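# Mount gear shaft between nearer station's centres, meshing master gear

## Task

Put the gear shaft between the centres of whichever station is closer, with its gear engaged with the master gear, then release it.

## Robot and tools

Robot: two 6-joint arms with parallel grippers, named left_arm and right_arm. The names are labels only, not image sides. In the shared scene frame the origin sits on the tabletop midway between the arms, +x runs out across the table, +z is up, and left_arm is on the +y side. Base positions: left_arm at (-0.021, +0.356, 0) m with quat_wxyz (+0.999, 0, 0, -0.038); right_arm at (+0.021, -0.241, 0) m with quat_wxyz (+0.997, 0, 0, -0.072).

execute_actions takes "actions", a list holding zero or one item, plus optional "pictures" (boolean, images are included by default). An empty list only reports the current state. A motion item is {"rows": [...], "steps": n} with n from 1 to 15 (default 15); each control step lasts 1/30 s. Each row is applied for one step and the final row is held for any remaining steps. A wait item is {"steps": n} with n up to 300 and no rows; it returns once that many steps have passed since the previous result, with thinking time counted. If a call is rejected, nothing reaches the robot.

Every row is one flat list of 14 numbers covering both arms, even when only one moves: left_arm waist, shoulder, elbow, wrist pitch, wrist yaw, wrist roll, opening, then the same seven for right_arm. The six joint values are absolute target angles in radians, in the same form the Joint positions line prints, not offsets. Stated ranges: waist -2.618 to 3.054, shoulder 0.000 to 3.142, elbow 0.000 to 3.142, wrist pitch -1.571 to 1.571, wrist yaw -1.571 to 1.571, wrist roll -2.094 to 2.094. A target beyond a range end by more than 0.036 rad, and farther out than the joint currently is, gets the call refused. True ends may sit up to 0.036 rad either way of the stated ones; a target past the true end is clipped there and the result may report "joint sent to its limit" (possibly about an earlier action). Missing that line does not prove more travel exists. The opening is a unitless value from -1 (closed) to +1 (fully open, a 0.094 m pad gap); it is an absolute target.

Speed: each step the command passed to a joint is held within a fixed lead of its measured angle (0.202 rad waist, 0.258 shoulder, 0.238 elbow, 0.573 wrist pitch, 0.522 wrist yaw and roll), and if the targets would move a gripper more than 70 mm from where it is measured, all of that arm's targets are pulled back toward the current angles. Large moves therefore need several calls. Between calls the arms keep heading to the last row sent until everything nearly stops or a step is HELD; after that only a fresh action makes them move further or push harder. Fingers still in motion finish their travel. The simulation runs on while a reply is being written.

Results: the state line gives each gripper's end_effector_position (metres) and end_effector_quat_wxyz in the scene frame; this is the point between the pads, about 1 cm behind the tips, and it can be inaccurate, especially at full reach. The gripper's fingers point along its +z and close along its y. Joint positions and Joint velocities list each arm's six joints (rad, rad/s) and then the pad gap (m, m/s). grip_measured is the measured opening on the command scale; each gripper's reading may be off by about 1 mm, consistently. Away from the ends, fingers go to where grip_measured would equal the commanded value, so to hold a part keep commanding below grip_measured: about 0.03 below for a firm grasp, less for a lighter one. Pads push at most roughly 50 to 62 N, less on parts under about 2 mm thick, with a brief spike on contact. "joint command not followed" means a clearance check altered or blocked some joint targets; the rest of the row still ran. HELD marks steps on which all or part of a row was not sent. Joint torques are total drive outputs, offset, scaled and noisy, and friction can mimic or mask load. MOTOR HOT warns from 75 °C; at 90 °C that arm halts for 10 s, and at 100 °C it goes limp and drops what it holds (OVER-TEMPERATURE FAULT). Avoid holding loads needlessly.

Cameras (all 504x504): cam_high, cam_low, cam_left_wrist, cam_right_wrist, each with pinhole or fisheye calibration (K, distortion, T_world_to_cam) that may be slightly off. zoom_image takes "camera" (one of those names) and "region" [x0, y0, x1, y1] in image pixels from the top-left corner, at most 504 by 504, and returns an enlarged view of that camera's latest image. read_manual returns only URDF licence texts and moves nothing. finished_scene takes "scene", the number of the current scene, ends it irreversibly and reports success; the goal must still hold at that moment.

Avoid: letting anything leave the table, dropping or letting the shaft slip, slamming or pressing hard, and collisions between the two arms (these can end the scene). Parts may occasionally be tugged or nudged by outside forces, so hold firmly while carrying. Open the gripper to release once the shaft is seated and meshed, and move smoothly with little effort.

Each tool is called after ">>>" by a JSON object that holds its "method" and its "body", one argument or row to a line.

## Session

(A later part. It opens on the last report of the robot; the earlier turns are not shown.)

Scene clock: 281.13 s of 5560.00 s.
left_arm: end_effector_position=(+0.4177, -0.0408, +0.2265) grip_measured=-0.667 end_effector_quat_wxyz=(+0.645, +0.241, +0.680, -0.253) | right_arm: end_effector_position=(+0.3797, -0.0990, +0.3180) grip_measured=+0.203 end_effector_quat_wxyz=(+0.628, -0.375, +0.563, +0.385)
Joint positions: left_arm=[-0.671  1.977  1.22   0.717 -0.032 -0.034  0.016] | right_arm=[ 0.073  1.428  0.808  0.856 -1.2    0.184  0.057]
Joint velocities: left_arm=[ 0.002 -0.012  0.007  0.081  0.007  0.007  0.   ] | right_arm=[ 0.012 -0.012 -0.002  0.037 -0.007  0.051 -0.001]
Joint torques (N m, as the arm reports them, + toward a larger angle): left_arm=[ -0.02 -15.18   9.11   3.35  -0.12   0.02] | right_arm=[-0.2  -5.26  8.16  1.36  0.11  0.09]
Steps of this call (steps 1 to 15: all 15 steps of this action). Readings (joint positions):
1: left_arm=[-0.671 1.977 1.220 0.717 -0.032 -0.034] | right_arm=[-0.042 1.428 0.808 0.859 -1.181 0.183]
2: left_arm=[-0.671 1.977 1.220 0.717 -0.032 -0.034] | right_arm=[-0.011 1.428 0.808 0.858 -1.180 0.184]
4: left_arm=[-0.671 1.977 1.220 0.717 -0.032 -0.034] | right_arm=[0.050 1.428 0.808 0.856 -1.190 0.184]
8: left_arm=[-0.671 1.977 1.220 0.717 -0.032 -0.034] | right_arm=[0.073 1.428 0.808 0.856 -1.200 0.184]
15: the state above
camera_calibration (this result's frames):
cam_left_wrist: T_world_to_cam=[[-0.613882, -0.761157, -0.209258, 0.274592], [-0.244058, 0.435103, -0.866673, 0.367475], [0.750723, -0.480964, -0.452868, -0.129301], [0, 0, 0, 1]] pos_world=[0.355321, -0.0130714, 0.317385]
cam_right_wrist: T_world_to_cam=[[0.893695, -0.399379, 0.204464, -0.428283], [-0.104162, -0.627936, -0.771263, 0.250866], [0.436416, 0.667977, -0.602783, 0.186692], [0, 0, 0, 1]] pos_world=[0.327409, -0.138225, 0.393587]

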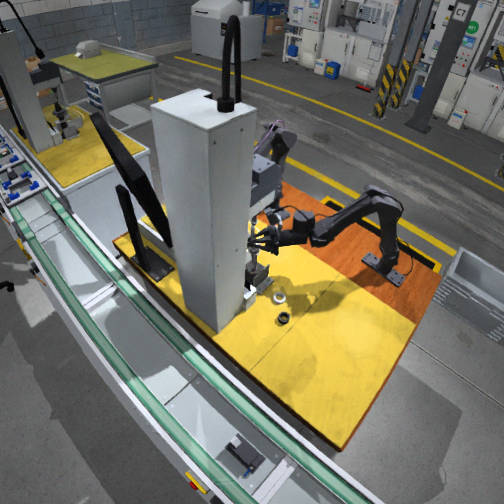

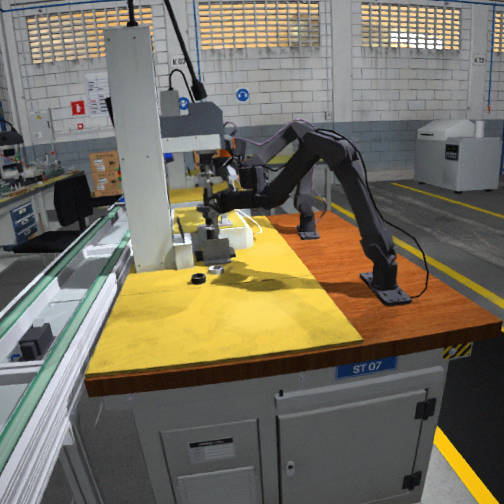

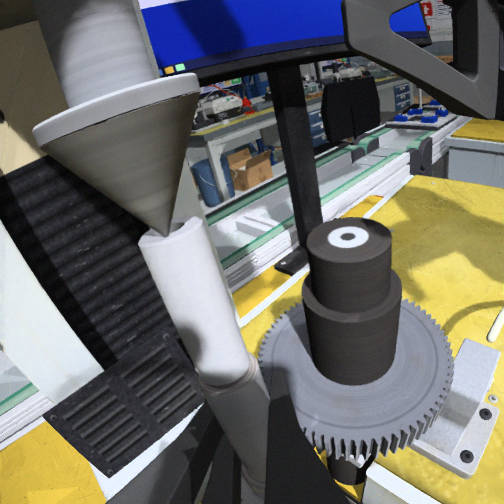

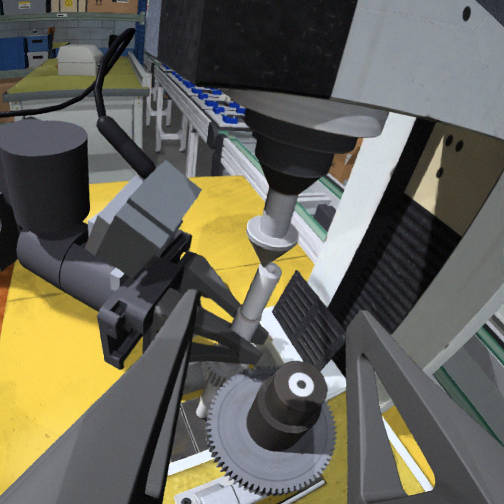

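>>> {"method": "execute_actions", "body": {
  "actions": [
    {"rows":[[-0.672,1.95,1.25,0.85,-0.042,-0.03,-0.72,0.07,1.435,0.825,0.84,-1.2,-0.15,0.2]]}
  ],
  "pictures": false
}}

>>> {"method": "execute_actions", "body": {
  "actions": [
    {"rows":[[-0.672,1.95,1.25,0.85,-0.042,-0.03,-0.72,0.1,1.48,0.86,0.84,-1.2,-0.15,0.2],[-0.672,1.95,1.25,0.85,-0.042,-0.03,-0.72,0.1,1.48,0.86,0.84,-1.2,-0.15,0.2],[-0.672,1.95,1.25,0.85,-0.042,-0.03,-0.72,0.13,1.52,0.9,0.84,-1.2,-0.15,0.2],[-0.672,1.95,1.25,0.85,-0.042,-0.03,-0.72,0.13,1.52,0.9,0.84,-1.2,-0.15,0.2],[-0.672,1.95,1.25,0.85,-0.042,-0.03,-0.72,0.17,1.57,0.945,0.84,-1.2,-0.15,0.2]]}
  ]
}}

Scene clock: 294.20 s of 5560.00 s.
left_arm: end_effector_position=(+0.4177, -0.0408, +0.2265) grip_measured=-0.667 end_effector_quat_wxyz=(+0.645, +0.241, +0.680, -0.253) | right_arm: end_effector_position=(+0.3798, -0.0990, +0.3178) grip_measured=+0.203 end_effector_quat_wxyz=(+0.681, -0.460, +0.497, +0.280)
Joint positions: left_arm=[-0.671  1.977  1.22   0.717 -0.032 -0.034  0.016] | right_arm=[ 0.073  1.428  0.808  0.854 -1.2   -0.137  0.057]
Joint velocities: left_arm=[ 0.002  0.002 -0.002  0.051  0.022  0.007 -0.   ] | right_arm=[-0.012  0.002 -0.007  0.022 -0.037 -0.154  0.   ]
Joint torques (N m, as the arm reports them, + toward a larger angle): left_arm=[  0.   -15.19   9.12   3.34  -0.12   0.01] | right_arm=[-0.27 -5.29  8.17  1.4   0.09 -0.03]
Steps of this call (steps 1 to 15: the robot went on to your last target; steps 16 to 90: nothing new was sent; then 9.57 s passed at rest; steps 91 to 105: all 15 steps of this action). Readings (joint positions):
91: left_arm=[-0.671 1.977 1.220 0.717 -0.032 -0.034] | right_arm=[0.073 1.428 0.808 0.854 -1.200 0.130]
92: left_arm=[-0.671 1.977 1.220 0.717 -0.032 -0.034] | right_arm=[0.073 1.428 0.808 0.854 -1.200 0.074]
94: left_arm=[-0.671 1.977 1.220 0.717 -0.032 -0.034] | right_arm=[0.073 1.428 0.808 0.854 -1.200 -0.006]
98: left_arm=[-0.671 1.977 1.220 0.717 -0.032 -0.034] | right_arm=[0.073 1.428 0.808 0.854 -1.200 -0.091]
105: the state above

Scene clock: 294.70 s of 5560.00 s.
left_arm: end_effector_position=(+0.4177, -0.0408, +0.2265) grip_measured=-0.667 end_effector_quat_wxyz=(+0.645, +0.241, +0.680, -0.253) | right_arm: end_effector_position=(+0.3993, -0.0651, +0.3096) grip_measured=+0.203 end_effector_quat_wxyz=(+0.660, -0.481, +0.482, +0.316)
Joint positions: left_arm=[-0.671  1.977  1.22   0.717 -0.032 -0.034  0.016] | right_arm=[ 0.166  1.567  0.919  0.849 -1.203 -0.149  0.057]
Joint velocities: left_arm=[-0.012  0.002  0.012  0.007 -0.066 -0.022 -0.   ] | right_arm=[-0.007 -0.012  0.002 -0.037  0.022 -0.007  0.   ]
Joint torques (N m, as the arm reports them, + toward a larger angle): left_arm=[ -0.02 -15.18   9.11   3.35  -0.11   0.02] | right_arm=[ 0.39 -7.08  8.84  1.43  0.07 -0.03]
Steps of this call (steps 1 to 15: all 15 steps of this action). Readings (joint positions):
1: left_arm=[-0.671 1.977 1.220 0.717 -0.032 -0.034] | right_arm=[0.074 1.433 0.812 0.854 -1.202 -0.139]
2: left_arm=[-0.671 1.977 1.220 0.717 -0.032 -0.034] | right_arm=[0.079 1.442 0.821 0.854 -1.202 -0.141]
4: left_arm=[-0.671 1.977 1.220 0.717 -0.032 -0.034] | right_arm=[0.100 1.477 0.854 0.854 -1.203 -0.144]
8: left_arm=[-0.671 1.977 1.220 0.717 -0.032 -0.034] | right_arm=[0.159 1.557 0.918 0.854 -1.203 -0.147]
15: the state above
camera_calibration (this result's frames):
cam_left_wrist: T_world_to_cam=[[-0.613882, -0.761157, -0.209258, 0.274592], [-0.244058, 0.435103, -0.866673, 0.367475], [0.750723, -0.480964, -0.452868, -0.129301], [0, 0, 0, 1]] pos_world=[0.355321, -0.0130714, 0.317385]
cam_right_wrist: T_world_to_cam=[[0.823615, -0.296224, 0.483641, -0.482282], [0.14216, -0.717709, -0.681678, 0.135755], [0.549043, 0.630195, -0.549005, 0.0863135], [0, 0, 0, 1]] pos_world=[0.330526, -0.0998254, 0.373179]

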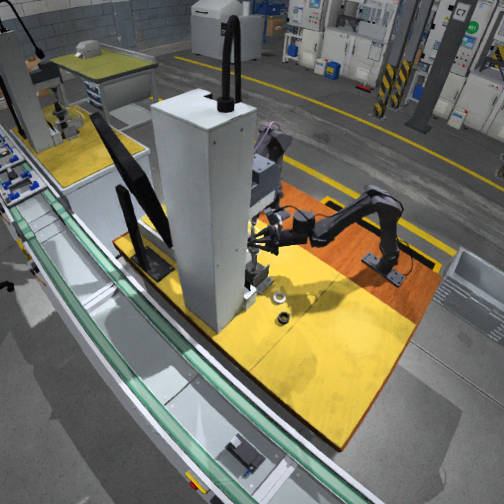

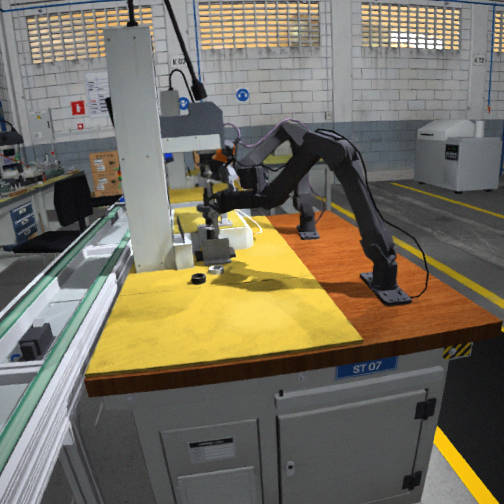

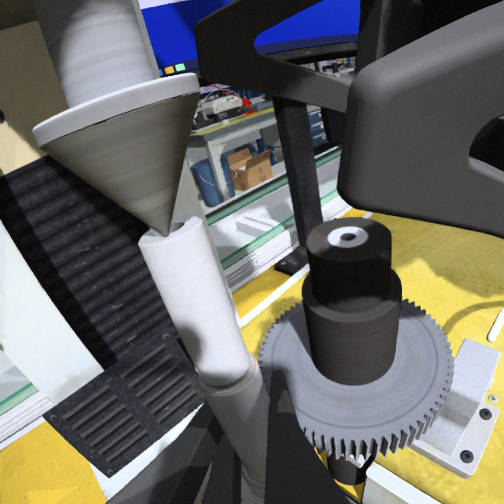

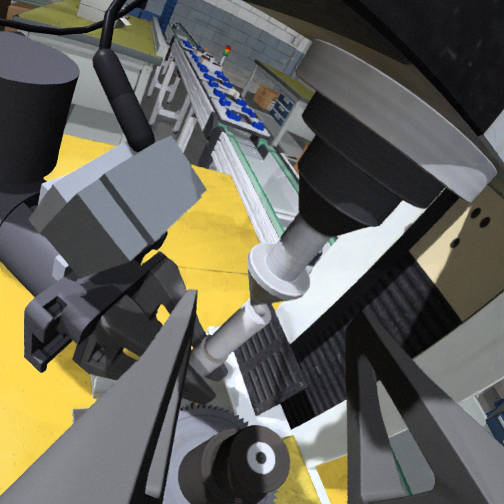

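>>> {"method": "execute_actions", "body": {
  "actions": [
    {"rows":[[-0.672,1.95,1.25,0.85,-0.042,-0.03,-0.72,0.2,1.61,0.98,0.85,-1.2,-0.15,0.05],[-0.672,1.95,1.25,0.85,-0.042,-0.03,-0.72,0.2,1.61,0.98,0.85,-1.2,-0.15,0.05],[-0.672,1.95,1.25,0.85,-0.042,-0.03,-0.72,0.23,1.65,1.015,0.85,-1.2,-0.15,0.05],[-0.672,1.95,1.25,0.85,-0.042,-0.03,-0.72,0.23,1.65,1.015,0.85,-1.2,-0.15,0.05],[-0.672,1.95,1.25,0.85,-0.042,-0.03,-0.72,0.255,1.68,1.045,0.85,-1.2,-0.15,0.05]]}
  ]
}}

Scene clock: 302.83 s of 5560.00 s.
left_arm: end_effector_position=(+0.4177, -0.0408, +0.2265) grip_measured=-0.667 end_effector_quat_wxyz=(+0.645, +0.241, +0.680, -0.253) | right_arm: end_effector_position=(+0.4070, -0.0412, +0.3118) grip_measured=+0.053 end_effector_quat_wxyz=(+0.652, -0.510, +0.450, +0.334)
Joint positions: left_arm=[-0.671  1.977  1.22   0.717 -0.032 -0.034  0.016] | right_arm=[ 0.221  1.658  1.014  0.874 -1.237 -0.157  0.049]
Joint velocities: left_arm=[-0.017  0.002 -0.007 -0.095  0.066 -0.022 -0.001] | right_arm=[-0.007  0.017  0.002  0.037  0.007  0.051  0.   ]
Joint torques (N m, as the arm reports them, + toward a larger angle): left_arm=[  0.02 -15.17   9.15   3.35  -0.12   0.01] | right_arm=[ 3.1  -6.04  9.19  1.28  0.44  0.07]
Steps of this call (steps 1 to 15: the robot went on to your last target; steps 16 to 90: nothing new was sent; then 4.63 s passed at rest; steps 91 to 105: all 15 steps of this action). Readings (joint positions):
91: left_arm=[-0.671 1.977 1.220 0.717 -0.032 -0.034] | right_arm=[0.169 1.571 0.924 0.849 -1.204 -0.149]
92: left_arm=[-0.671 1.977 1.220 0.717 -0.032 -0.034] | right_arm=[0.175 1.580 0.936 0.849 -1.204 -0.149]
94: left_arm=[-0.671 1.977 1.220 0.717 -0.032 -0.034] | right_arm=[0.198 1.610 0.971 0.850 -1.205 -0.149]
98: left_arm=[-0.671 1.977 1.220 0.717 -0.032 -0.034] | right_arm=[0.221 1.656 1.012 0.872 -1.235 -0.157]
105: the state above
camera_calibration (this result's frames):
cam_left_wrist: T_world_to_cam=[[-0.613882, -0.761157, -0.209258, 0.274592], [-0.244058, 0.435103, -0.866673, 0.367475], [0.750723, -0.480964, -0.452868, -0.129301], [0, 0, 0, 1]] pos_world=[0.355321, -0.0130714, 0.317385]
cam_right_wrist: T_world_to_cam=[[0.827905, -0.219783, 0.516013, -0.491353], [0.229261, -0.70704, -0.66898, 0.114329], [0.511872, 0.672153, -0.534974, 0.0807532], [0, 0, 0, 1]] pos_world=[0.339247, -0.0814344, 0.373229]

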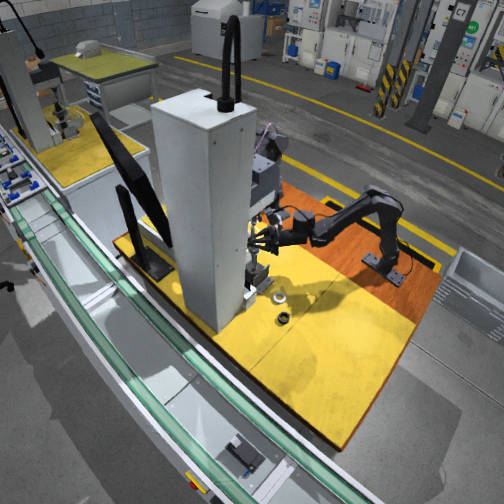

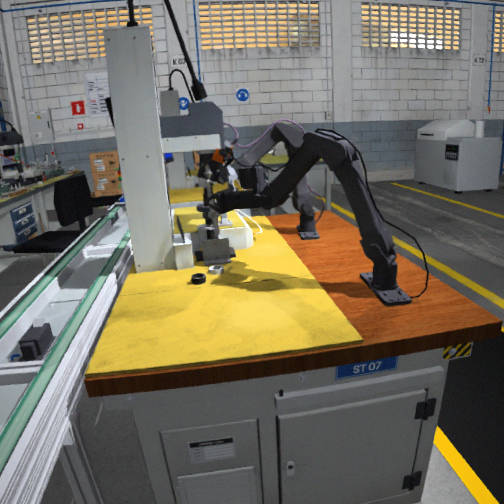

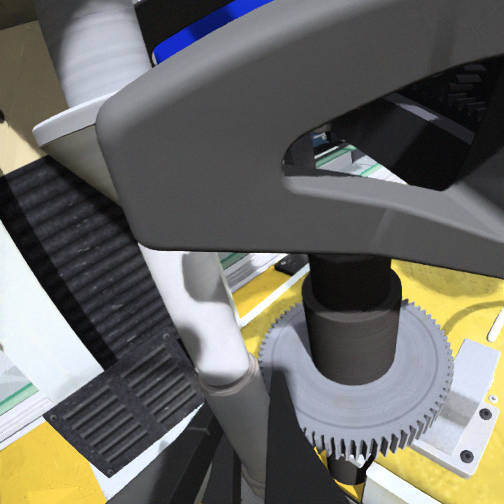

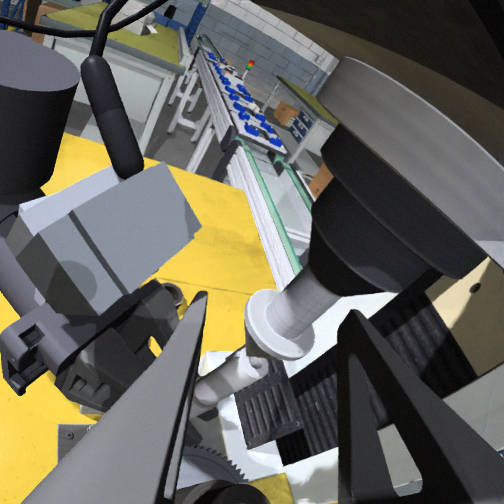

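>>> {"method": "execute_actions", "body": {
  "actions": [
    {"rows":[[-0.672,1.95,1.25,0.85,-0.042,-0.03,-0.72,0.222,1.67,1.0,0.83,-1.25,-0.1,0.05]]}
  ],
  "pictures": false
}}

>>> {"method": "execute_actions", "body": {
  "actions": [
    {"rows":[[-0.672,1.95,1.25,0.85,-0.042,-0.03,-0.72,0.222,1.67,1.0,0.83,-1.25,-0.1,-0.45]]}
  ],
  "pictures": false
}}

>>> {"method": "execute_actions", "body": {
  "actions": [
    {"rows":[[-0.672,1.95,1.25,0.85,-0.042,-0.03,-0.72,0.222,1.62,1.06,0.95,-1.25,-0.1,-0.45]]}
  ]
}}

Scene clock: 312.50 s of 5560.00 s.
left_arm: end_effector_position=(+0.4177, -0.0408, +0.2265) grip_measured=-0.667 end_effector_quat_wxyz=(+0.645, +0.241, +0.680, -0.253) | right_arm: end_effector_position=(+0.4026, -0.0409, +0.3077) grip_measured=+0.053 end_effector_quat_wxyz=(+0.637, -0.507, +0.459, +0.356)
Joint positions: left_arm=[-0.671  1.977  1.22   0.717 -0.032 -0.034  0.016] | right_arm=[ 0.219  1.658  1.008  0.866 -1.265 -0.119  0.049]
Joint velocities: left_arm=[-0.007  0.007  0.002  0.022 -0.037 -0.095 -0.   ] | right_arm=[ 0.007 -0.012 -0.022  0.037 -0.066  0.022 -0.   ]
Joint torques (N m, as the arm reports them, + toward a larger angle): left_arm=[  0.01 -15.18   9.13   3.35  -0.11   0.01] | right_arm=[ 0.36 -6.9   6.21  1.16  0.25  0.21]
Steps of this call (steps 1 to 15: the robot went on to your last target; steps 16 to 90: nothing new was sent; then 6.17 s passed at rest; steps 91 to 105: all 15 steps of this action). Readings (joint positions):
91: left_arm=[-0.671 1.977 1.220 0.717 -0.032 -0.034] | right_arm=[0.219 1.658 1.013 0.874 -1.242 -0.150]
92: left_arm=[-0.671 1.977 1.220 0.717 -0.032 -0.034] | right_arm=[0.219 1.658 1.012 0.874 -1.247 -0.142]
94: left_arm=[-0.671 1.977 1.220 0.717 -0.032 -0.034] | right_arm=[0.219 1.658 1.010 0.871 -1.254 -0.133]
98: left_arm=[-0.671 1.977 1.220 0.717 -0.032 -0.034] | right_arm=[0.219 1.658 1.008 0.868 -1.262 -0.124]
105: the state above

Scene clock: 313.00 s of 5560.00 s.
left_arm: end_effector_position=(+0.4177, -0.0408, +0.2265) grip_measured=-0.667 end_effector_quat_wxyz=(+0.645, +0.241, +0.680, -0.253) | right_arm: end_effector_position=(+0.4078, -0.0436, +0.3114) grip_measured=-0.445 end_effector_quat_wxyz=(+0.654, -0.507, +0.452, +0.334)
Joint positions: left_arm=[-0.671  1.977  1.22   0.717 -0.032 -0.034  0.016] | right_arm=[ 0.215  1.658  1.008  0.886 -1.235 -0.147  0.026]
Joint velocities: left_arm=[-0.017 -0.017 -0.027  0.007 -0.022 -0.022 -0.001] | right_arm=[-0.022  0.007 -0.007  0.007 -0.022 -0.007  0.001]
Joint torques (N m, as the arm reports them, + toward a larger angle): left_arm=[ -0.02 -15.17   9.15   3.35  -0.12   0.02] | right_arm=[ 0.76 -6.89  6.2   0.9  -0.03  0.52]
Steps of this call (steps 1 to 15: all 15 steps of this action). Readings (joint positions):
1: left_arm=[-0.671 1.977 1.220 0.717 -0.032 -0.034] | right_arm=[0.219 1.658 1.008 0.866 -1.265 -0.119]
2: left_arm=[-0.671 1.977 1.220 0.717 -0.032 -0.034] | right_arm=[0.217 1.658 1.008 0.879 -1.246 -0.139]
4: left_arm=[-0.671 1.977 1.220 0.717 -0.032 -0.034] | right_arm=[0.215 1.658 1.008 0.886 -1.235 -0.147]
8: left_arm=[-0.671 1.977 1.220 0.717 -0.032 -0.034] | right_arm=[0.215 1.658 1.008 0.886 -1.235 -0.147]
15: the state above

Scene clock: 313.50 s of 5560.00 s.
left_arm: end_effector_position=(+0.4177, -0.0408, +0.2265) grip_measured=-0.667 end_effector_quat_wxyz=(+0.645, +0.241, +0.680, -0.253) | right_arm: end_effector_position=(+0.4055, -0.0428, +0.3196) grip_measured=-0.447 end_effector_quat_wxyz=(+0.653, -0.509, +0.446, +0.341)
Joint positions: left_arm=[-0.671  1.977  1.22   0.717 -0.032 -0.034  0.016] | right_arm=[ 0.215  1.658  1.026  0.907 -1.251 -0.109  0.026]
Joint velocities: left_arm=[ 0.012 -0.002 -0.012 -0.051 -0.037 -0.066 -0.001] | right_arm=[-0.007  0.002  0.012 -0.066  0.022 -0.037 -0.001]
Joint torques (N m, as the arm reports them, + toward a larger angle): left_arm=[ -0.01 -15.18   9.14   3.34  -0.11   0.01] | right_arm=[  0.65 -10.99   9.42   1.91   0.11   0.03]
Steps of this call (steps 1 to 15: all 15 steps of this action). Readings (joint positions):
1: left_arm=[-0.671 1.977 1.220 0.717 -0.032 -0.034] | right_arm=[0.215 1.658 1.011 0.893 -1.235 -0.145]
2: left_arm=[-0.671 1.977 1.220 0.717 -0.032 -0.034] | right_arm=[0.215 1.658 1.014 0.894 -1.237 -0.141]
4: left_arm=[-0.671 1.977 1.220 0.717 -0.032 -0.034] | right_arm=[0.215 1.658 1.020 0.901 -1.245 -0.130]
8: left_arm=[-0.671 1.977 1.220 0.717 -0.032 -0.034] | right_arm=[0.215 1.658 1.026 0.906 -1.251 -0.116]
15: the state above
camera_calibration (this result's frames):
cam_left_wrist: T_world_to_cam=[[-0.613882, -0.761157, -0.209258, 0.274592], [-0.244058, 0.435103, -0.866673, 0.367475], [0.750723, -0.480964, -0.452868, -0.129301], [0, 0, 0, 1]] pos_world=[0.355321, -0.0130714, 0.317385]
cam_right_wrist: T_world_to_cam=[[0.83136, -0.215814, 0.512118, -0.49442], [0.236378, -0.69668, -0.67732, 0.118976], [0.502957, 0.68415, -0.528178, 0.0887265], [0, 0, 0, 1]] pos_world=[0.338292, -0.0845165, 0.38065]

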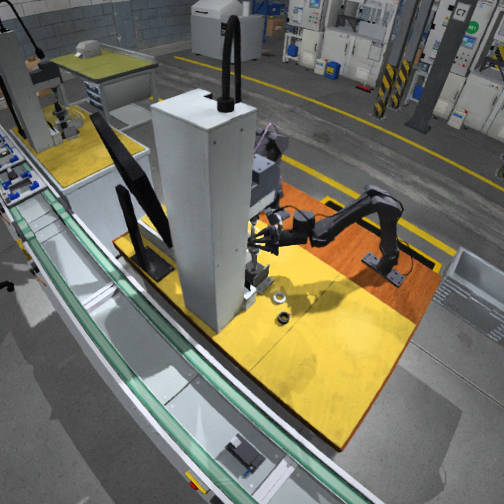

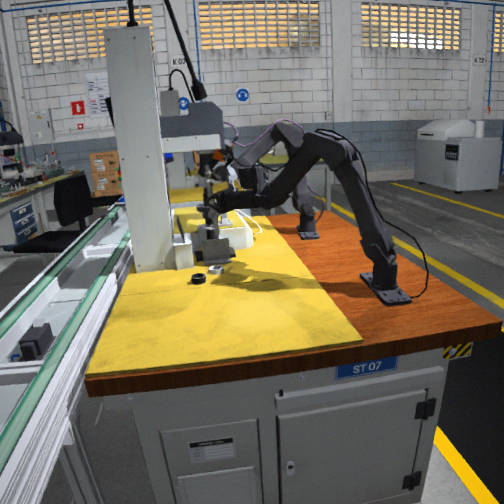

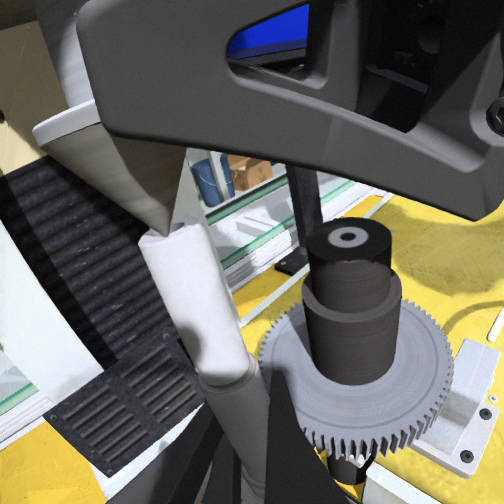

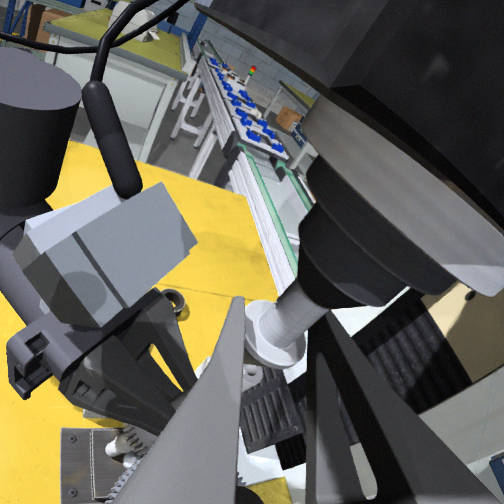

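>>> {"method": "execute_actions", "body": {
  "actions": [
    {"rows":[[-0.672,1.95,1.25,0.85,-0.042,-0.03,-0.72,0.222,1.66,1.04,0.9,-1.22,0.2,0.05]]}
  ],
  "pictures": false
}}

>>> {"method": "execute_actions", "body": {
  "actions": [
    {"rows":[[-0.672,1.95,1.25,0.85,-0.042,-0.03,-0.72,0.24,1.70,1.04,0.88,-1.22,0.2,0.05]]}
  ]
}}

Scene clock: 319.30 s of 5560.00 s.
left_arm: end_effector_position=(+0.4177, -0.0408, +0.2265) grip_measured=-0.667 end_effector_quat_wxyz=(+0.645, +0.241, +0.680, -0.253) | right_arm: end_effector_position=(+0.4084, -0.0435, +0.3208) grip_measured=+0.047 end_effector_quat_wxyz=(+0.602, -0.434, +0.516, +0.427)
Joint positions: left_arm=[-0.671  1.977  1.22   0.717 -0.032 -0.034  0.016] | right_arm=[ 0.216  1.658  1.026  0.909 -1.233  0.181  0.049]
Joint velocities: left_arm=[ 0.002 -0.012  0.002  0.022 -0.007 -0.022 -0.001] | right_arm=[ 0.007 -0.012 -0.007 -0.051  0.007  0.11   0.001]
Joint torques (N m, as the arm reports them, + toward a larger angle): left_arm=[  0.   -15.15   9.18   3.35  -0.12   0.02] | right_arm=[ 0.37 -7.62  7.8   1.41  0.22  0.06]
Steps of this call (steps 1 to 15: the robot went on to your last target; steps 16 to 90: nothing new was sent; then 2.30 s passed at rest; steps 91 to 105: all 15 steps of this action). Readings (joint positions):
91: left_arm=[-0.671 1.977 1.220 0.717 -0.032 -0.034] | right_arm=[0.215 1.658 1.026 0.910 -1.258 -0.065]
92: left_arm=[-0.671 1.977 1.220 0.717 -0.032 -0.034] | right_arm=[0.216 1.658 1.026 0.911 -1.258 -0.015]
94: left_arm=[-0.671 1.977 1.220 0.717 -0.032 -0.034] | right_arm=[0.216 1.658 1.026 0.911 -1.249 0.059]
98: left_arm=[-0.671 1.977 1.220 0.717 -0.032 -0.034] | right_arm=[0.216 1.658 1.026 0.909 -1.239 0.138]
105: the state above

Scene clock: 319.80 s of 5560.00 s.
left_arm: end_effector_position=(+0.4177, -0.0408, +0.2265) grip_measured=-0.667 end_effector_quat_wxyz=(+0.645, +0.241, +0.680, -0.253) | right_arm: end_effector_position=(+0.4138, -0.0403, +0.3083) grip_measured=+0.047 end_effector_quat_wxyz=(+0.588, -0.423, +0.530, +0.440)
Joint positions: left_arm=[-0.671  1.977  1.22   0.717 -0.032 -0.034  0.016] | right_arm=[ 0.223  1.689  1.026  0.903 -1.229  0.195  0.049]
Joint velocities: left_arm=[-0.017 -0.012 -0.012  0.007  0.051  0.051 -0.   ] | right_arm=[-0.007 -0.012 -0.007  0.007  0.066 -0.007 -0.001]
Joint torques (N m, as the arm reports them, + toward a larger angle): left_arm=[ -0.03 -15.16   9.15   3.35  -0.11   0.02] | right_arm=[ 1.52 -7.26  7.95  1.27  0.14  0.04]
Steps of this call (steps 1 to 15: all 15 steps of this action). Readings (joint positions):
1: left_arm=[-0.671 1.977 1.220 0.717 -0.032 -0.034] | right_arm=[0.217 1.661 1.026 0.909 -1.233 0.183]
2: left_arm=[-0.671 1.977 1.220 0.717 -0.032 -0.034] | right_arm=[0.221 1.665 1.026 0.909 -1.231 0.185]
4: left_arm=[-0.671 1.977 1.220 0.717 -0.032 -0.034] | right_arm=[0.223 1.677 1.026 0.908 -1.230 0.191]
8: left_arm=[-0.671 1.977 1.220 0.717 -0.032 -0.034] | right_arm=[0.223 1.689 1.026 0.904 -1.229 0.195]
15: the state above
camera_calibration (this result's frames):
cam_left_wrist: T_world_to_cam=[[-0.613882, -0.761157, -0.209258, 0.274592], [-0.244058, 0.435103, -0.866673, 0.367475], [0.750723, -0.480964, -0.452868, -0.129301], [0, 0, 0, 1]] pos_world=[0.355321, -0.0130714, 0.317385]
cam_right_wrist: T_world_to_cam=[[0.951873, -0.233138, 0.198958, -0.448996], [0.00423702, -0.639073, -0.769134, 0.237793], [0.306463, 0.732961, -0.607329, 0.184498], [0, 0, 0, 1]] pos_world=[0.369838, -0.0879407, 0.384277]

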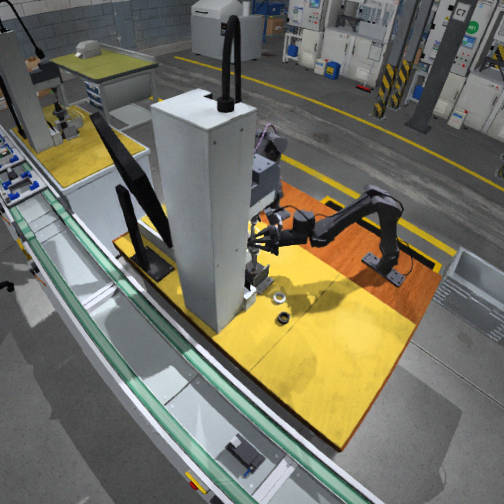

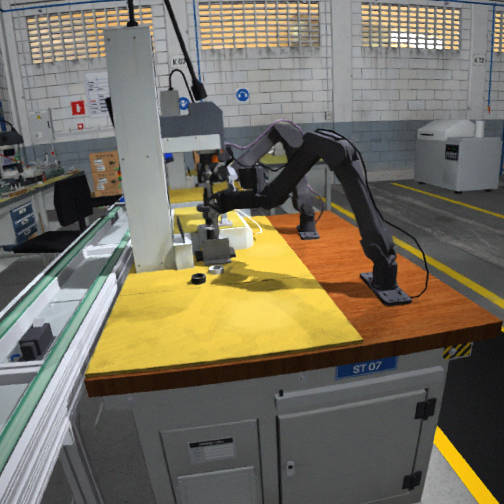

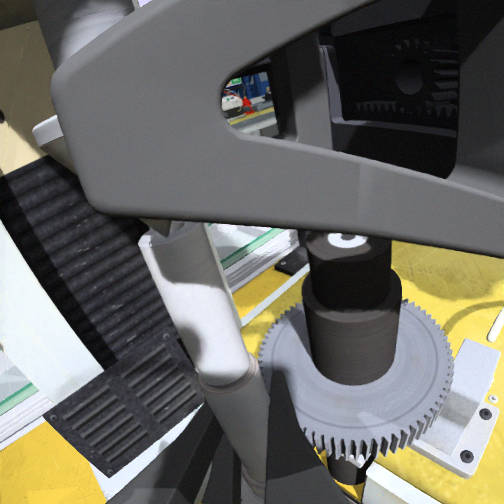

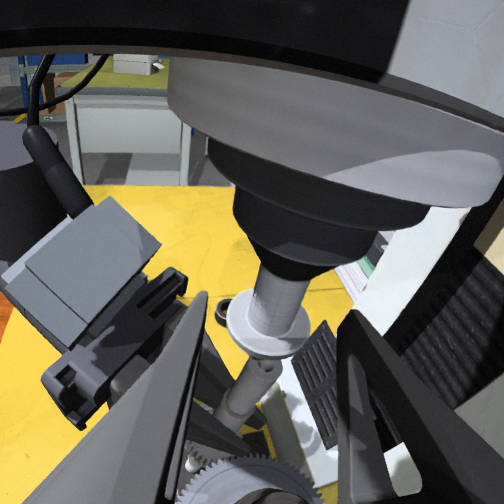

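>>> {"method": "execute_actions", "body": {
  "actions": [
    {"rows":[[-0.672,1.95,1.25,0.85,-0.042,-0.03,-0.72,0.23,1.70,1.04,0.9,-1.25,0.2,-0.45]]}
  ],
  "pictures": false
}}

>>> {"method": "execute_actions", "body": {
  "actions": [
    {"rows":[[-0.672,1.95,1.25,0.85,-0.042,-0.03,-0.72,0.23,1.63,1.11,0.98,-1.25,0.25,-0.45]]}
  ]
}}

Scene clock: 326.03 s of 5560.00 s.
left_arm: end_effector_position=(+0.4177, -0.0408, +0.2265) grip_measured=-0.667 end_effector_quat_wxyz=(+0.645, +0.241, +0.680, -0.253) | right_arm: end_effector_position=(+0.4099, -0.0392, +0.3074) grip_measured=-0.440 end_effector_quat_wxyz=(+0.579, -0.427, +0.529, +0.449)
Joint positions: left_arm=[-0.671  1.977  1.22   0.717 -0.032 -0.033  0.016] | right_arm=[ 0.223  1.689  1.026  0.904 -1.252  0.209  0.026]
Joint velocities: left_arm=[-0.007  0.007 -0.012 -0.066 -0.007  0.022  0.001] | right_arm=[-0.017 -0.007  0.007 -0.037 -0.007 -0.007  0.   ]
Joint torques (N m, as the arm reports them, + toward a larger angle): left_arm=[  0.01 -15.19   9.13   3.36  -0.12   0.01] | right_arm=[ 0.68 -7.33  7.83  1.46  0.12 -0.08]
Steps of this call (steps 1 to 15: the robot went on to your last target; steps 16 to 90: nothing new was sent; then 2.73 s passed at rest; steps 91 to 105: all 15 steps of this action). Readings (joint positions):
91: left_arm=[-0.671 1.977 1.220 0.717 -0.032 -0.034] | right_arm=[0.223 1.689 1.026 0.903 -1.230 0.196]
92: left_arm=[-0.671 1.977 1.220 0.717 -0.032 -0.034] | right_arm=[0.223 1.689 1.026 0.903 -1.240 0.201]
94: left_arm=[-0.671 1.977 1.220 0.717 -0.032 -0.033] | right_arm=[0.223 1.689 1.026 0.904 -1.252 0.209]
98: left_arm=[-0.671 1.977 1.220 0.717 -0.032 -0.033] | right_arm=[0.223 1.689 1.026 0.904 -1.252 0.209]
105: the state above

Scene clock: 326.53 s of 5560.00 s.
left_arm: end_effector_position=(+0.4181, -0.0405, +0.2288) grip_measured=-0.667 end_effector_quat_wxyz=(+0.649, +0.239, +0.677, -0.253) | right_arm: end_effector_position=(+0.4093, -0.0389, +0.3139) grip_measured=-0.441 end_effector_quat_wxyz=(+0.576, -0.428, +0.527, +0.455)
Joint positions: left_arm=[-0.671  1.977  1.22   0.727 -0.035 -0.033  0.016] | right_arm=[ 0.222  1.688  1.045  0.901 -1.264  0.234  0.026]
Joint velocities: left_arm=[ 0.007  0.012  0.012  0.037  0.007 -0.022  0.   ] | right_arm=[ 0.007  0.012 -0.007  0.007  0.007  0.11  -0.   ]
Joint torques (N m, as the arm reports them, + toward a larger angle): left_arm=[ -0.02 -15.17   9.11   3.26  -0.1    0.02] | right_arm=[  0.54 -13.01  11.61   2.37   0.23   0.19]
Steps of this call (steps 1 to 15: all 15 steps of this action). Readings (joint positions):
1: left_arm=[-0.671 1.977 1.220 0.717 -0.032 -0.033] | right_arm=[0.223 1.688 1.032 0.906 -1.255 0.215]
2: left_arm=[-0.671 1.977 1.220 0.718 -0.033 -0.033] | right_arm=[0.223 1.688 1.037 0.902 -1.259 0.220]
4: left_arm=[-0.671 1.977 1.220 0.722 -0.033 -0.033] | right_arm=[0.223 1.688 1.043 0.901 -1.262 0.226]
8: left_arm=[-0.671 1.977 1.220 0.726 -0.035 -0.033] | right_arm=[0.222 1.688 1.045 0.901 -1.264 0.232]
15: the state above
camera_calibration (this result's frames):
cam_left_wrist: T_world_to_cam=[[-0.610328, -0.764062, -0.209067, 0.273899], [-0.238852, 0.429144, -0.871083, 0.36808], [0.755281, -0.48171, -0.444416, -0.132234], [0, 0, 0, 1]] pos_world=[0.354959, -0.0123815, 0.319124]
cam_right_wrist: T_world_to_cam=[[0.963209, -0.198738, 0.180921, -0.443129], [0.0132433, -0.637266, -0.77053, 0.239825], [0.268429, 0.744577, -0.611188, 0.205561], [0, 0, 0, 1]] pos_world=[0.368471, -0.0882907, 0.390601]

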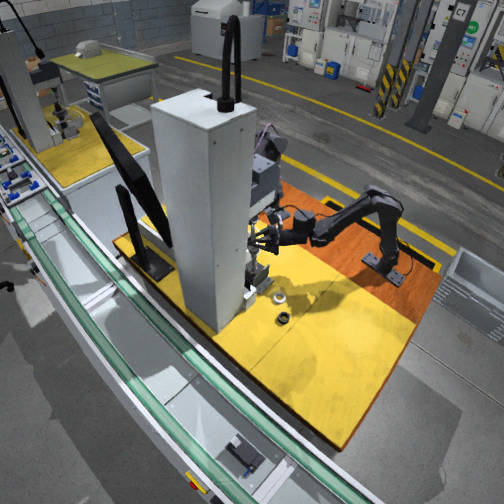

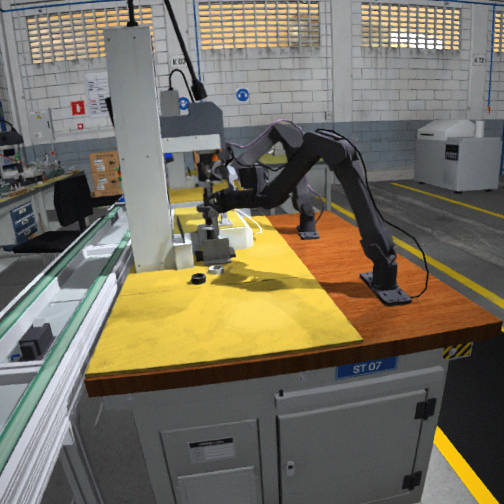

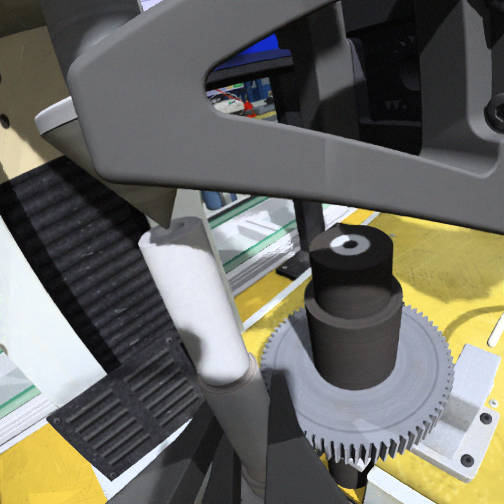

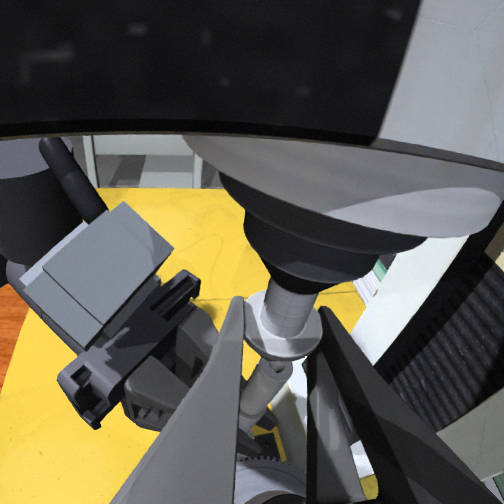

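It lifts. More.

>>> {"method": "execute_actions", "body": {
  "actions": [
    {"rows":[[-0.672,1.95,1.25,0.85,-0.042,-0.03,-0.72,0.23,1.65,1.19,1.03,-1.27,0.3,-0.48]]}
  ],
  "pictures": false
}}

>>> {"method": "execute_actions", "body": {
  "actions": [
    {"rows":[[-0.672,1.95,1.285,0.86,-0.042,-0.03,-0.72,0.23,1.65,1.19,1.03,-1.27,0.3,-0.48]]}
  ]
}}

>>> {"method": "zoom_image", "body": {
  "camera": "cam_low",
  "region": [160,130,300,270]
}}

Scene clock: 334.87 s of 5560.00 s.
left_arm: end_effector_position=(+0.4181, -0.0405, +0.2288) grip_measured=-0.667 end_effector_quat_wxyz=(+0.649, +0.239, +0.677, -0.253) | right_arm: end_effector_position=(+0.4085, -0.0384, +0.3346) grip_measured=-0.464 end_effector_quat_wxyz=(+0.572, -0.442, +0.513, +0.464)
Joint positions: left_arm=[-0.671  1.977  1.22   0.727 -0.035 -0.033  0.016] | right_arm=[ 0.219  1.694  1.117  0.901 -1.305  0.284  0.025]
Joint velocities: left_arm=[ 0.007 -0.002  0.007 -0.081  0.051 -0.022 -0.001] | right_arm=[ 0.002  0.002 -0.012  0.022 -0.051 -0.051 -0.001]
Joint torques (N m, as the arm reports them, + toward a larger angle): left_arm=[  0.   -15.19   9.12   3.25  -0.09   0.02] | right_arm=[  0.95 -12.01  12.48   2.82   0.45   0.15]
Steps of this call (steps 1 to 15: the robot went on to your last target; steps 16 to 90: nothing new was sent; then 4.83 s passed at rest; steps 91 to 105: all 15 steps of this action). Readings (joint positions):
91: left_arm=[-0.671 1.977 1.220 0.727 -0.035 -0.033] | right_arm=[0.222 1.689 1.056 0.900 -1.271 0.242]
92: left_arm=[-0.671 1.977 1.220 0.727 -0.035 -0.033] | right_arm=[0.220 1.693 1.073 0.900 -1.285 0.250]
94: left_arm=[-0.671 1.977 1.220 0.727 -0.035 -0.033] | right_arm=[0.219 1.694 1.102 0.900 -1.298 0.265]
98: left_arm=[-0.671 1.977 1.220 0.727 -0.035 -0.033] | right_arm=[0.219 1.694 1.117 0.901 -1.305 0.281]
105: the state above

Scene clock: 335.37 s of 5560.00 s.
left_arm: end_effector_position=(+0.4198, -0.0402, +0.2332) grip_measured=-0.667 end_effector_quat_wxyz=(+0.653, +0.236, +0.674, -0.252) | right_arm: end_effector_position=(+0.4085, -0.0384, +0.3346) grip_measured=-0.464 end_effector_quat_wxyz=(+0.572, -0.442, +0.513, +0.464)
Joint positions: left_arm=[-0.671  1.977  1.228  0.729 -0.043 -0.032  0.016] | right_arm=[ 0.219  1.694  1.117  0.901 -1.305  0.284  0.025]
Joint velocities: left_arm=[-0.017  0.012 -0.002 -0.022 -0.037 -0.022  0.001] | right_arm=[-0.012 -0.002 -0.007 -0.066  0.037 -0.007 -0.001]
Joint torques (N m, as the arm reports them, + toward a larger angle): left_arm=[  0.   -15.19  11.33   3.34  -0.01   0.01] | right_arm=[  1.02 -12.08  12.47   2.81   0.46   0.2 ]
Steps of this call (steps 1 to 15: all 15 steps of this action). Readings (joint positions):
1: left_arm=[-0.671 1.977 1.221 0.727 -0.035 -0.033] | right_arm=[0.219 1.694 1.117 0.901 -1.305 0.284]
2: left_arm=[-0.671 1.977 1.223 0.727 -0.035 -0.033] | right_arm=[0.219 1.694 1.117 0.901 -1.305 0.284]
4: left_arm=[-0.671 1.977 1.226 0.728 -0.038 -0.033] | right_arm=[0.219 1.694 1.117 0.901 -1.305 0.284]
8: left_arm=[-0.671 1.977 1.228 0.729 -0.042 -0.032] | right_arm=[0.219 1.694 1.117 0.901 -1.305 0.284]
15: the state above
camera_calibration (this result's frames):
cam_left_wrist: T_world_to_cam=[[-0.602688, -0.769858, -0.209964, 0.27284], [-0.2345, 0.422373, -0.875563, 0.371146], [0.762743, -0.478455, -0.435091, -0.136598], [0, 0, 0, 1]] pos_world=[0.35566, -0.01207, 0.322816]
cam_right_wrist: T_world_to_cam=[[0.967117, -0.160988, 0.196893, -0.451552], [0.0516625, -0.633671, -0.771875, 0.240956], [0.249028, 0.756666, -0.604517, 0.224183], [0, 0, 0, 1]] pos_world=[0.368427, -0.0896392, 0.410418]

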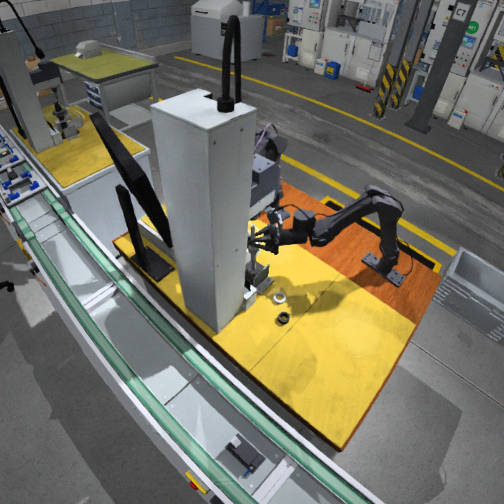

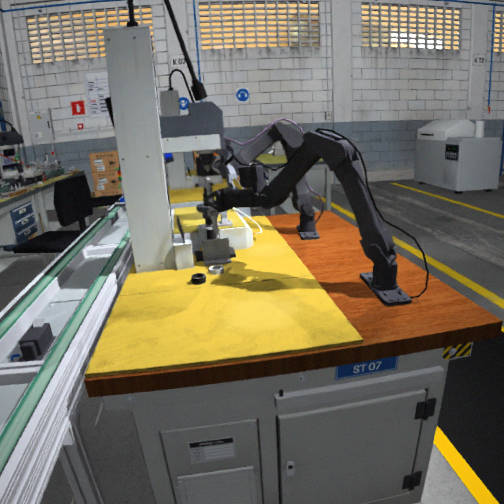

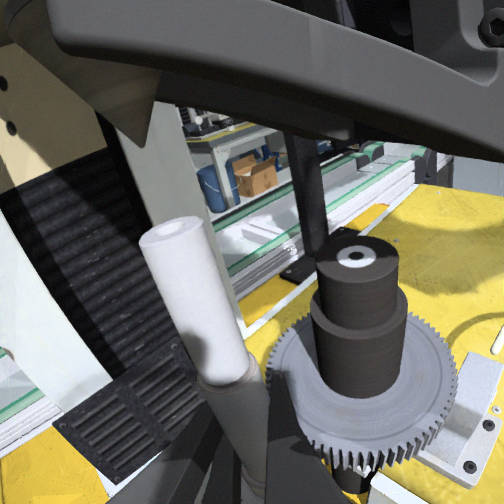

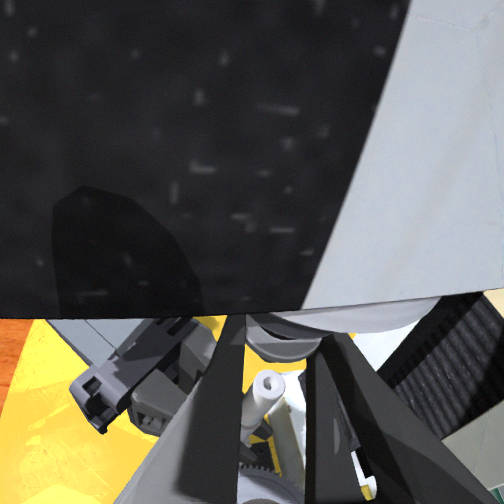

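Region (160, 130, 300, 270) of cam_low's 504x504 image, scaled by 3.600, with more detail than that image has.

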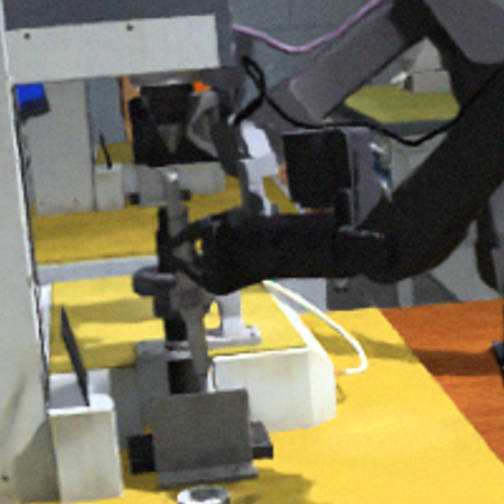

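>>> {"method": "execute_actions", "body": {
  "actions": [
    {"rows":[[-0.672,1.955,1.255,0.915,-0.05,0.0,-0.72,0.23,1.65,1.19,1.03,-1.27,0.3,-0.48]]}
  ],
  "pictures": false
}}

>>> {"method": "execute_actions", "body": {
  "actions": [
    {"rows":[[-0.672,1.975,1.26,0.95,-0.05,0.0,-0.72,0.23,1.65,1.19,1.03,-1.27,0.3,-0.48]]}
  ]
}}

>>> {"method": "zoom_image", "body": {
  "camera": "cam_low",
  "region": [160,130,300,270]
}}

>>> {"method": "zoom_image", "body": {
  "camera": "cam_high",
  "region": [220,210,300,290]
}}

Scene clock: 344.90 s of 5560.00 s.
left_arm: end_effector_position=(+0.4204, -0.0396, +0.2465) grip_measured=-0.667 end_effector_quat_wxyz=(+0.675, +0.236, +0.653, -0.248) | right_arm: end_effector_position=(+0.4085, -0.0384, +0.3346) grip_measured=-0.464 end_effector_quat_wxyz=(+0.572, -0.442, +0.513, +0.464)
Joint positions: left_arm=[-0.671  1.979  1.228  0.786 -0.047 -0.004  0.016] | right_arm=[ 0.219  1.694  1.117  0.901 -1.305  0.284  0.025]
Joint velocities: left_arm=[ 0.002 -0.012  0.002  0.037 -0.081 -0.066 -0.001] | right_arm=[ 0.002 -0.012 -0.022  0.007 -0.051  0.022 -0.   ]
Joint torques (N m, as the arm reports them, + toward a larger angle): left_arm=[ -0.02 -14.87   8.85   3.3   -0.05   0.03] | right_arm=[  1.04 -11.92  12.39   2.83   0.46   0.17]
Steps of this call (steps 1 to 15: the robot went on to your last target; steps 16 to 90: nothing new was sent; then 6.03 s passed at rest; steps 91 to 105: all 15 steps of this action). Readings (joint positions):
91: left_arm=[-0.671 1.977 1.228 0.734 -0.043 -0.028] | right_arm=[0.219 1.694 1.117 0.901 -1.305 0.284]
92: left_arm=[-0.671 1.978 1.228 0.740 -0.044 -0.022] | right_arm=[0.219 1.694 1.117 0.901 -1.305 0.284]
94: left_arm=[-0.671 1.979 1.228 0.754 -0.047 -0.015] | right_arm=[0.219 1.694 1.117 0.901 -1.305 0.284]
98: left_arm=[-0.671 1.979 1.228 0.778 -0.047 -0.008] | right_arm=[0.219 1.694 1.117 0.901 -1.305 0.284]
105: the state above

Scene clock: 345.40 s of 5560.00 s.
left_arm: end_effector_position=(+0.4228, -0.0392, +0.2468) grip_measured=-0.667 end_effector_quat_wxyz=(+0.683, +0.231, +0.647, -0.246) | right_arm: end_effector_position=(+0.4085, -0.0384, +0.3346) grip_measured=-0.464 end_effector_quat_wxyz=(+0.572, -0.442, +0.513, +0.464)
Joint positions: left_arm=[-0.671  1.994  1.228  0.821 -0.058 -0.001  0.016] | right_arm=[ 0.219  1.694  1.117  0.901 -1.305  0.284  0.025]
Joint velocities: left_arm=[-0.017 -0.007 -0.007 -0.022 -0.022  0.007  0.002] | right_arm=[ 0.007  0.002 -0.002  0.007 -0.007 -0.11   0.   ]
Joint torques (N m, as the arm reports them, + toward a larger angle): left_arm=[  0.   -14.54   9.21   3.29   0.07  -0.01] | right_arm=[  1.02 -12.11  12.47   2.82   0.46   0.18]
Steps of this call (steps 1 to 15: all 15 steps of this action). Readings (joint positions):
1: left_arm=[-0.671 1.981 1.228 0.791 -0.048 -0.004] | right_arm=[0.219 1.694 1.117 0.901 -1.305 0.284]
2: left_arm=[-0.671 1.983 1.228 0.798 -0.050 -0.003] | right_arm=[0.219 1.694 1.117 0.901 -1.305 0.284]
4: left_arm=[-0.671 1.989 1.228 0.811 -0.054 -0.002] | right_arm=[0.219 1.694 1.117 0.901 -1.305 0.284]
8: left_arm=[-0.671 1.993 1.228 0.820 -0.058 -0.001] | right_arm=[0.219 1.694 1.117 0.901 -1.305 0.284]
15: the state above
camera_calibration (this result's frames):
cam_left_wrist: T_world_to_cam=[[-0.57334, -0.785538, -0.232832, 0.270892], [-0.173888, 0.394371, -0.90235, 0.363109], [0.800652, -0.476866, -0.362704, -0.166302], [0, 0, 0, 1]] pos_world=[0.351604, -0.00970677, 0.330405]
cam_right_wrist: T_world_to_cam=[[0.967117, -0.160988, 0.196893, -0.451552], [0.0516625, -0.633671, -0.771875, 0.240956], [0.249028, 0.756666, -0.604517, 0.224183], [0, 0, 0, 1]] pos_world=[0.368427, -0.0896392, 0.410418]

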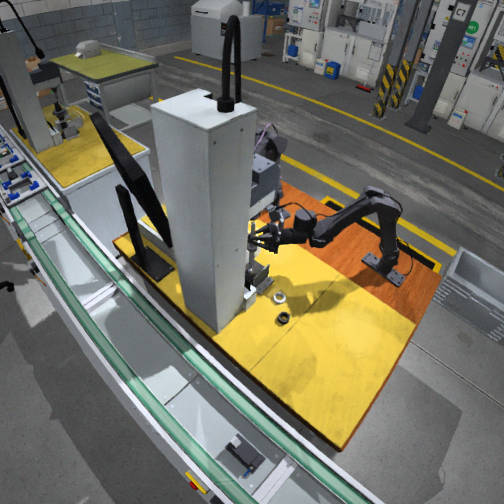

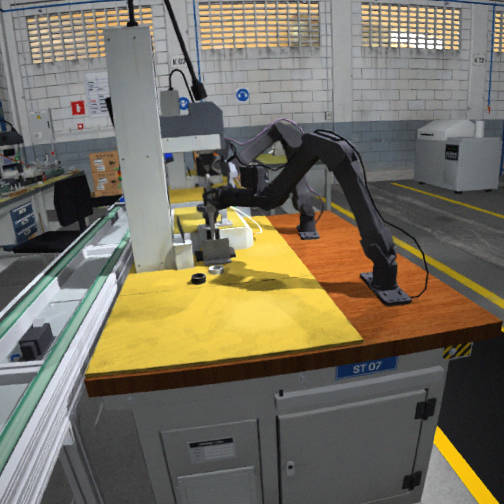

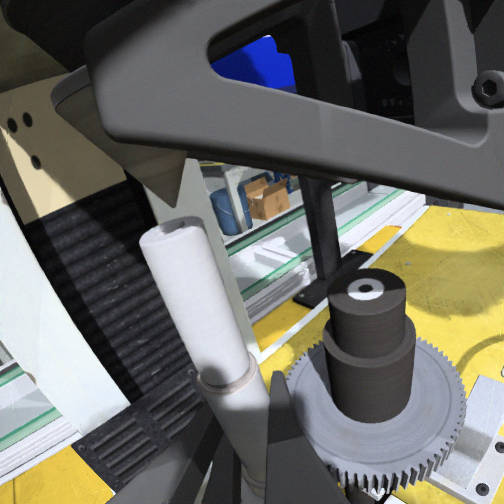

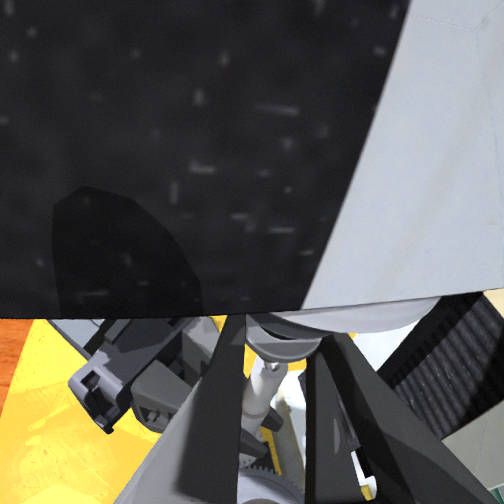

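Region (160, 130, 300, 270) of cam_low's 504x504 image, scaled by 3.600, with more detail than that image has.

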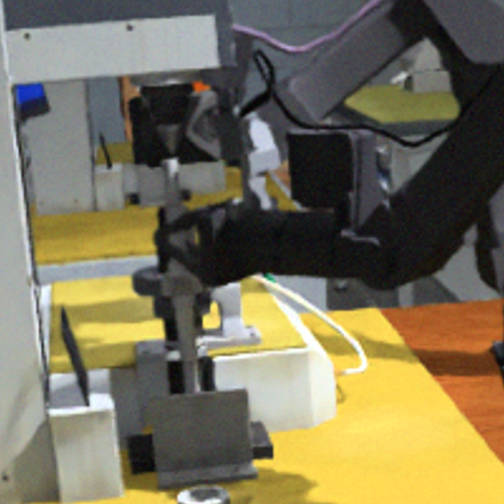

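Region (220, 210, 300, 290) of cam_high's 504x504 image, scaled by 6.300, with more detail than that image has.

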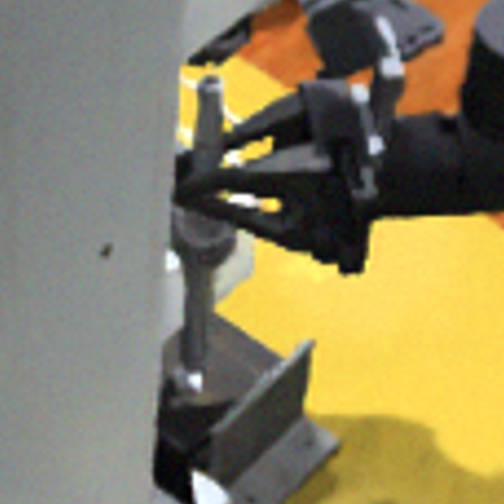

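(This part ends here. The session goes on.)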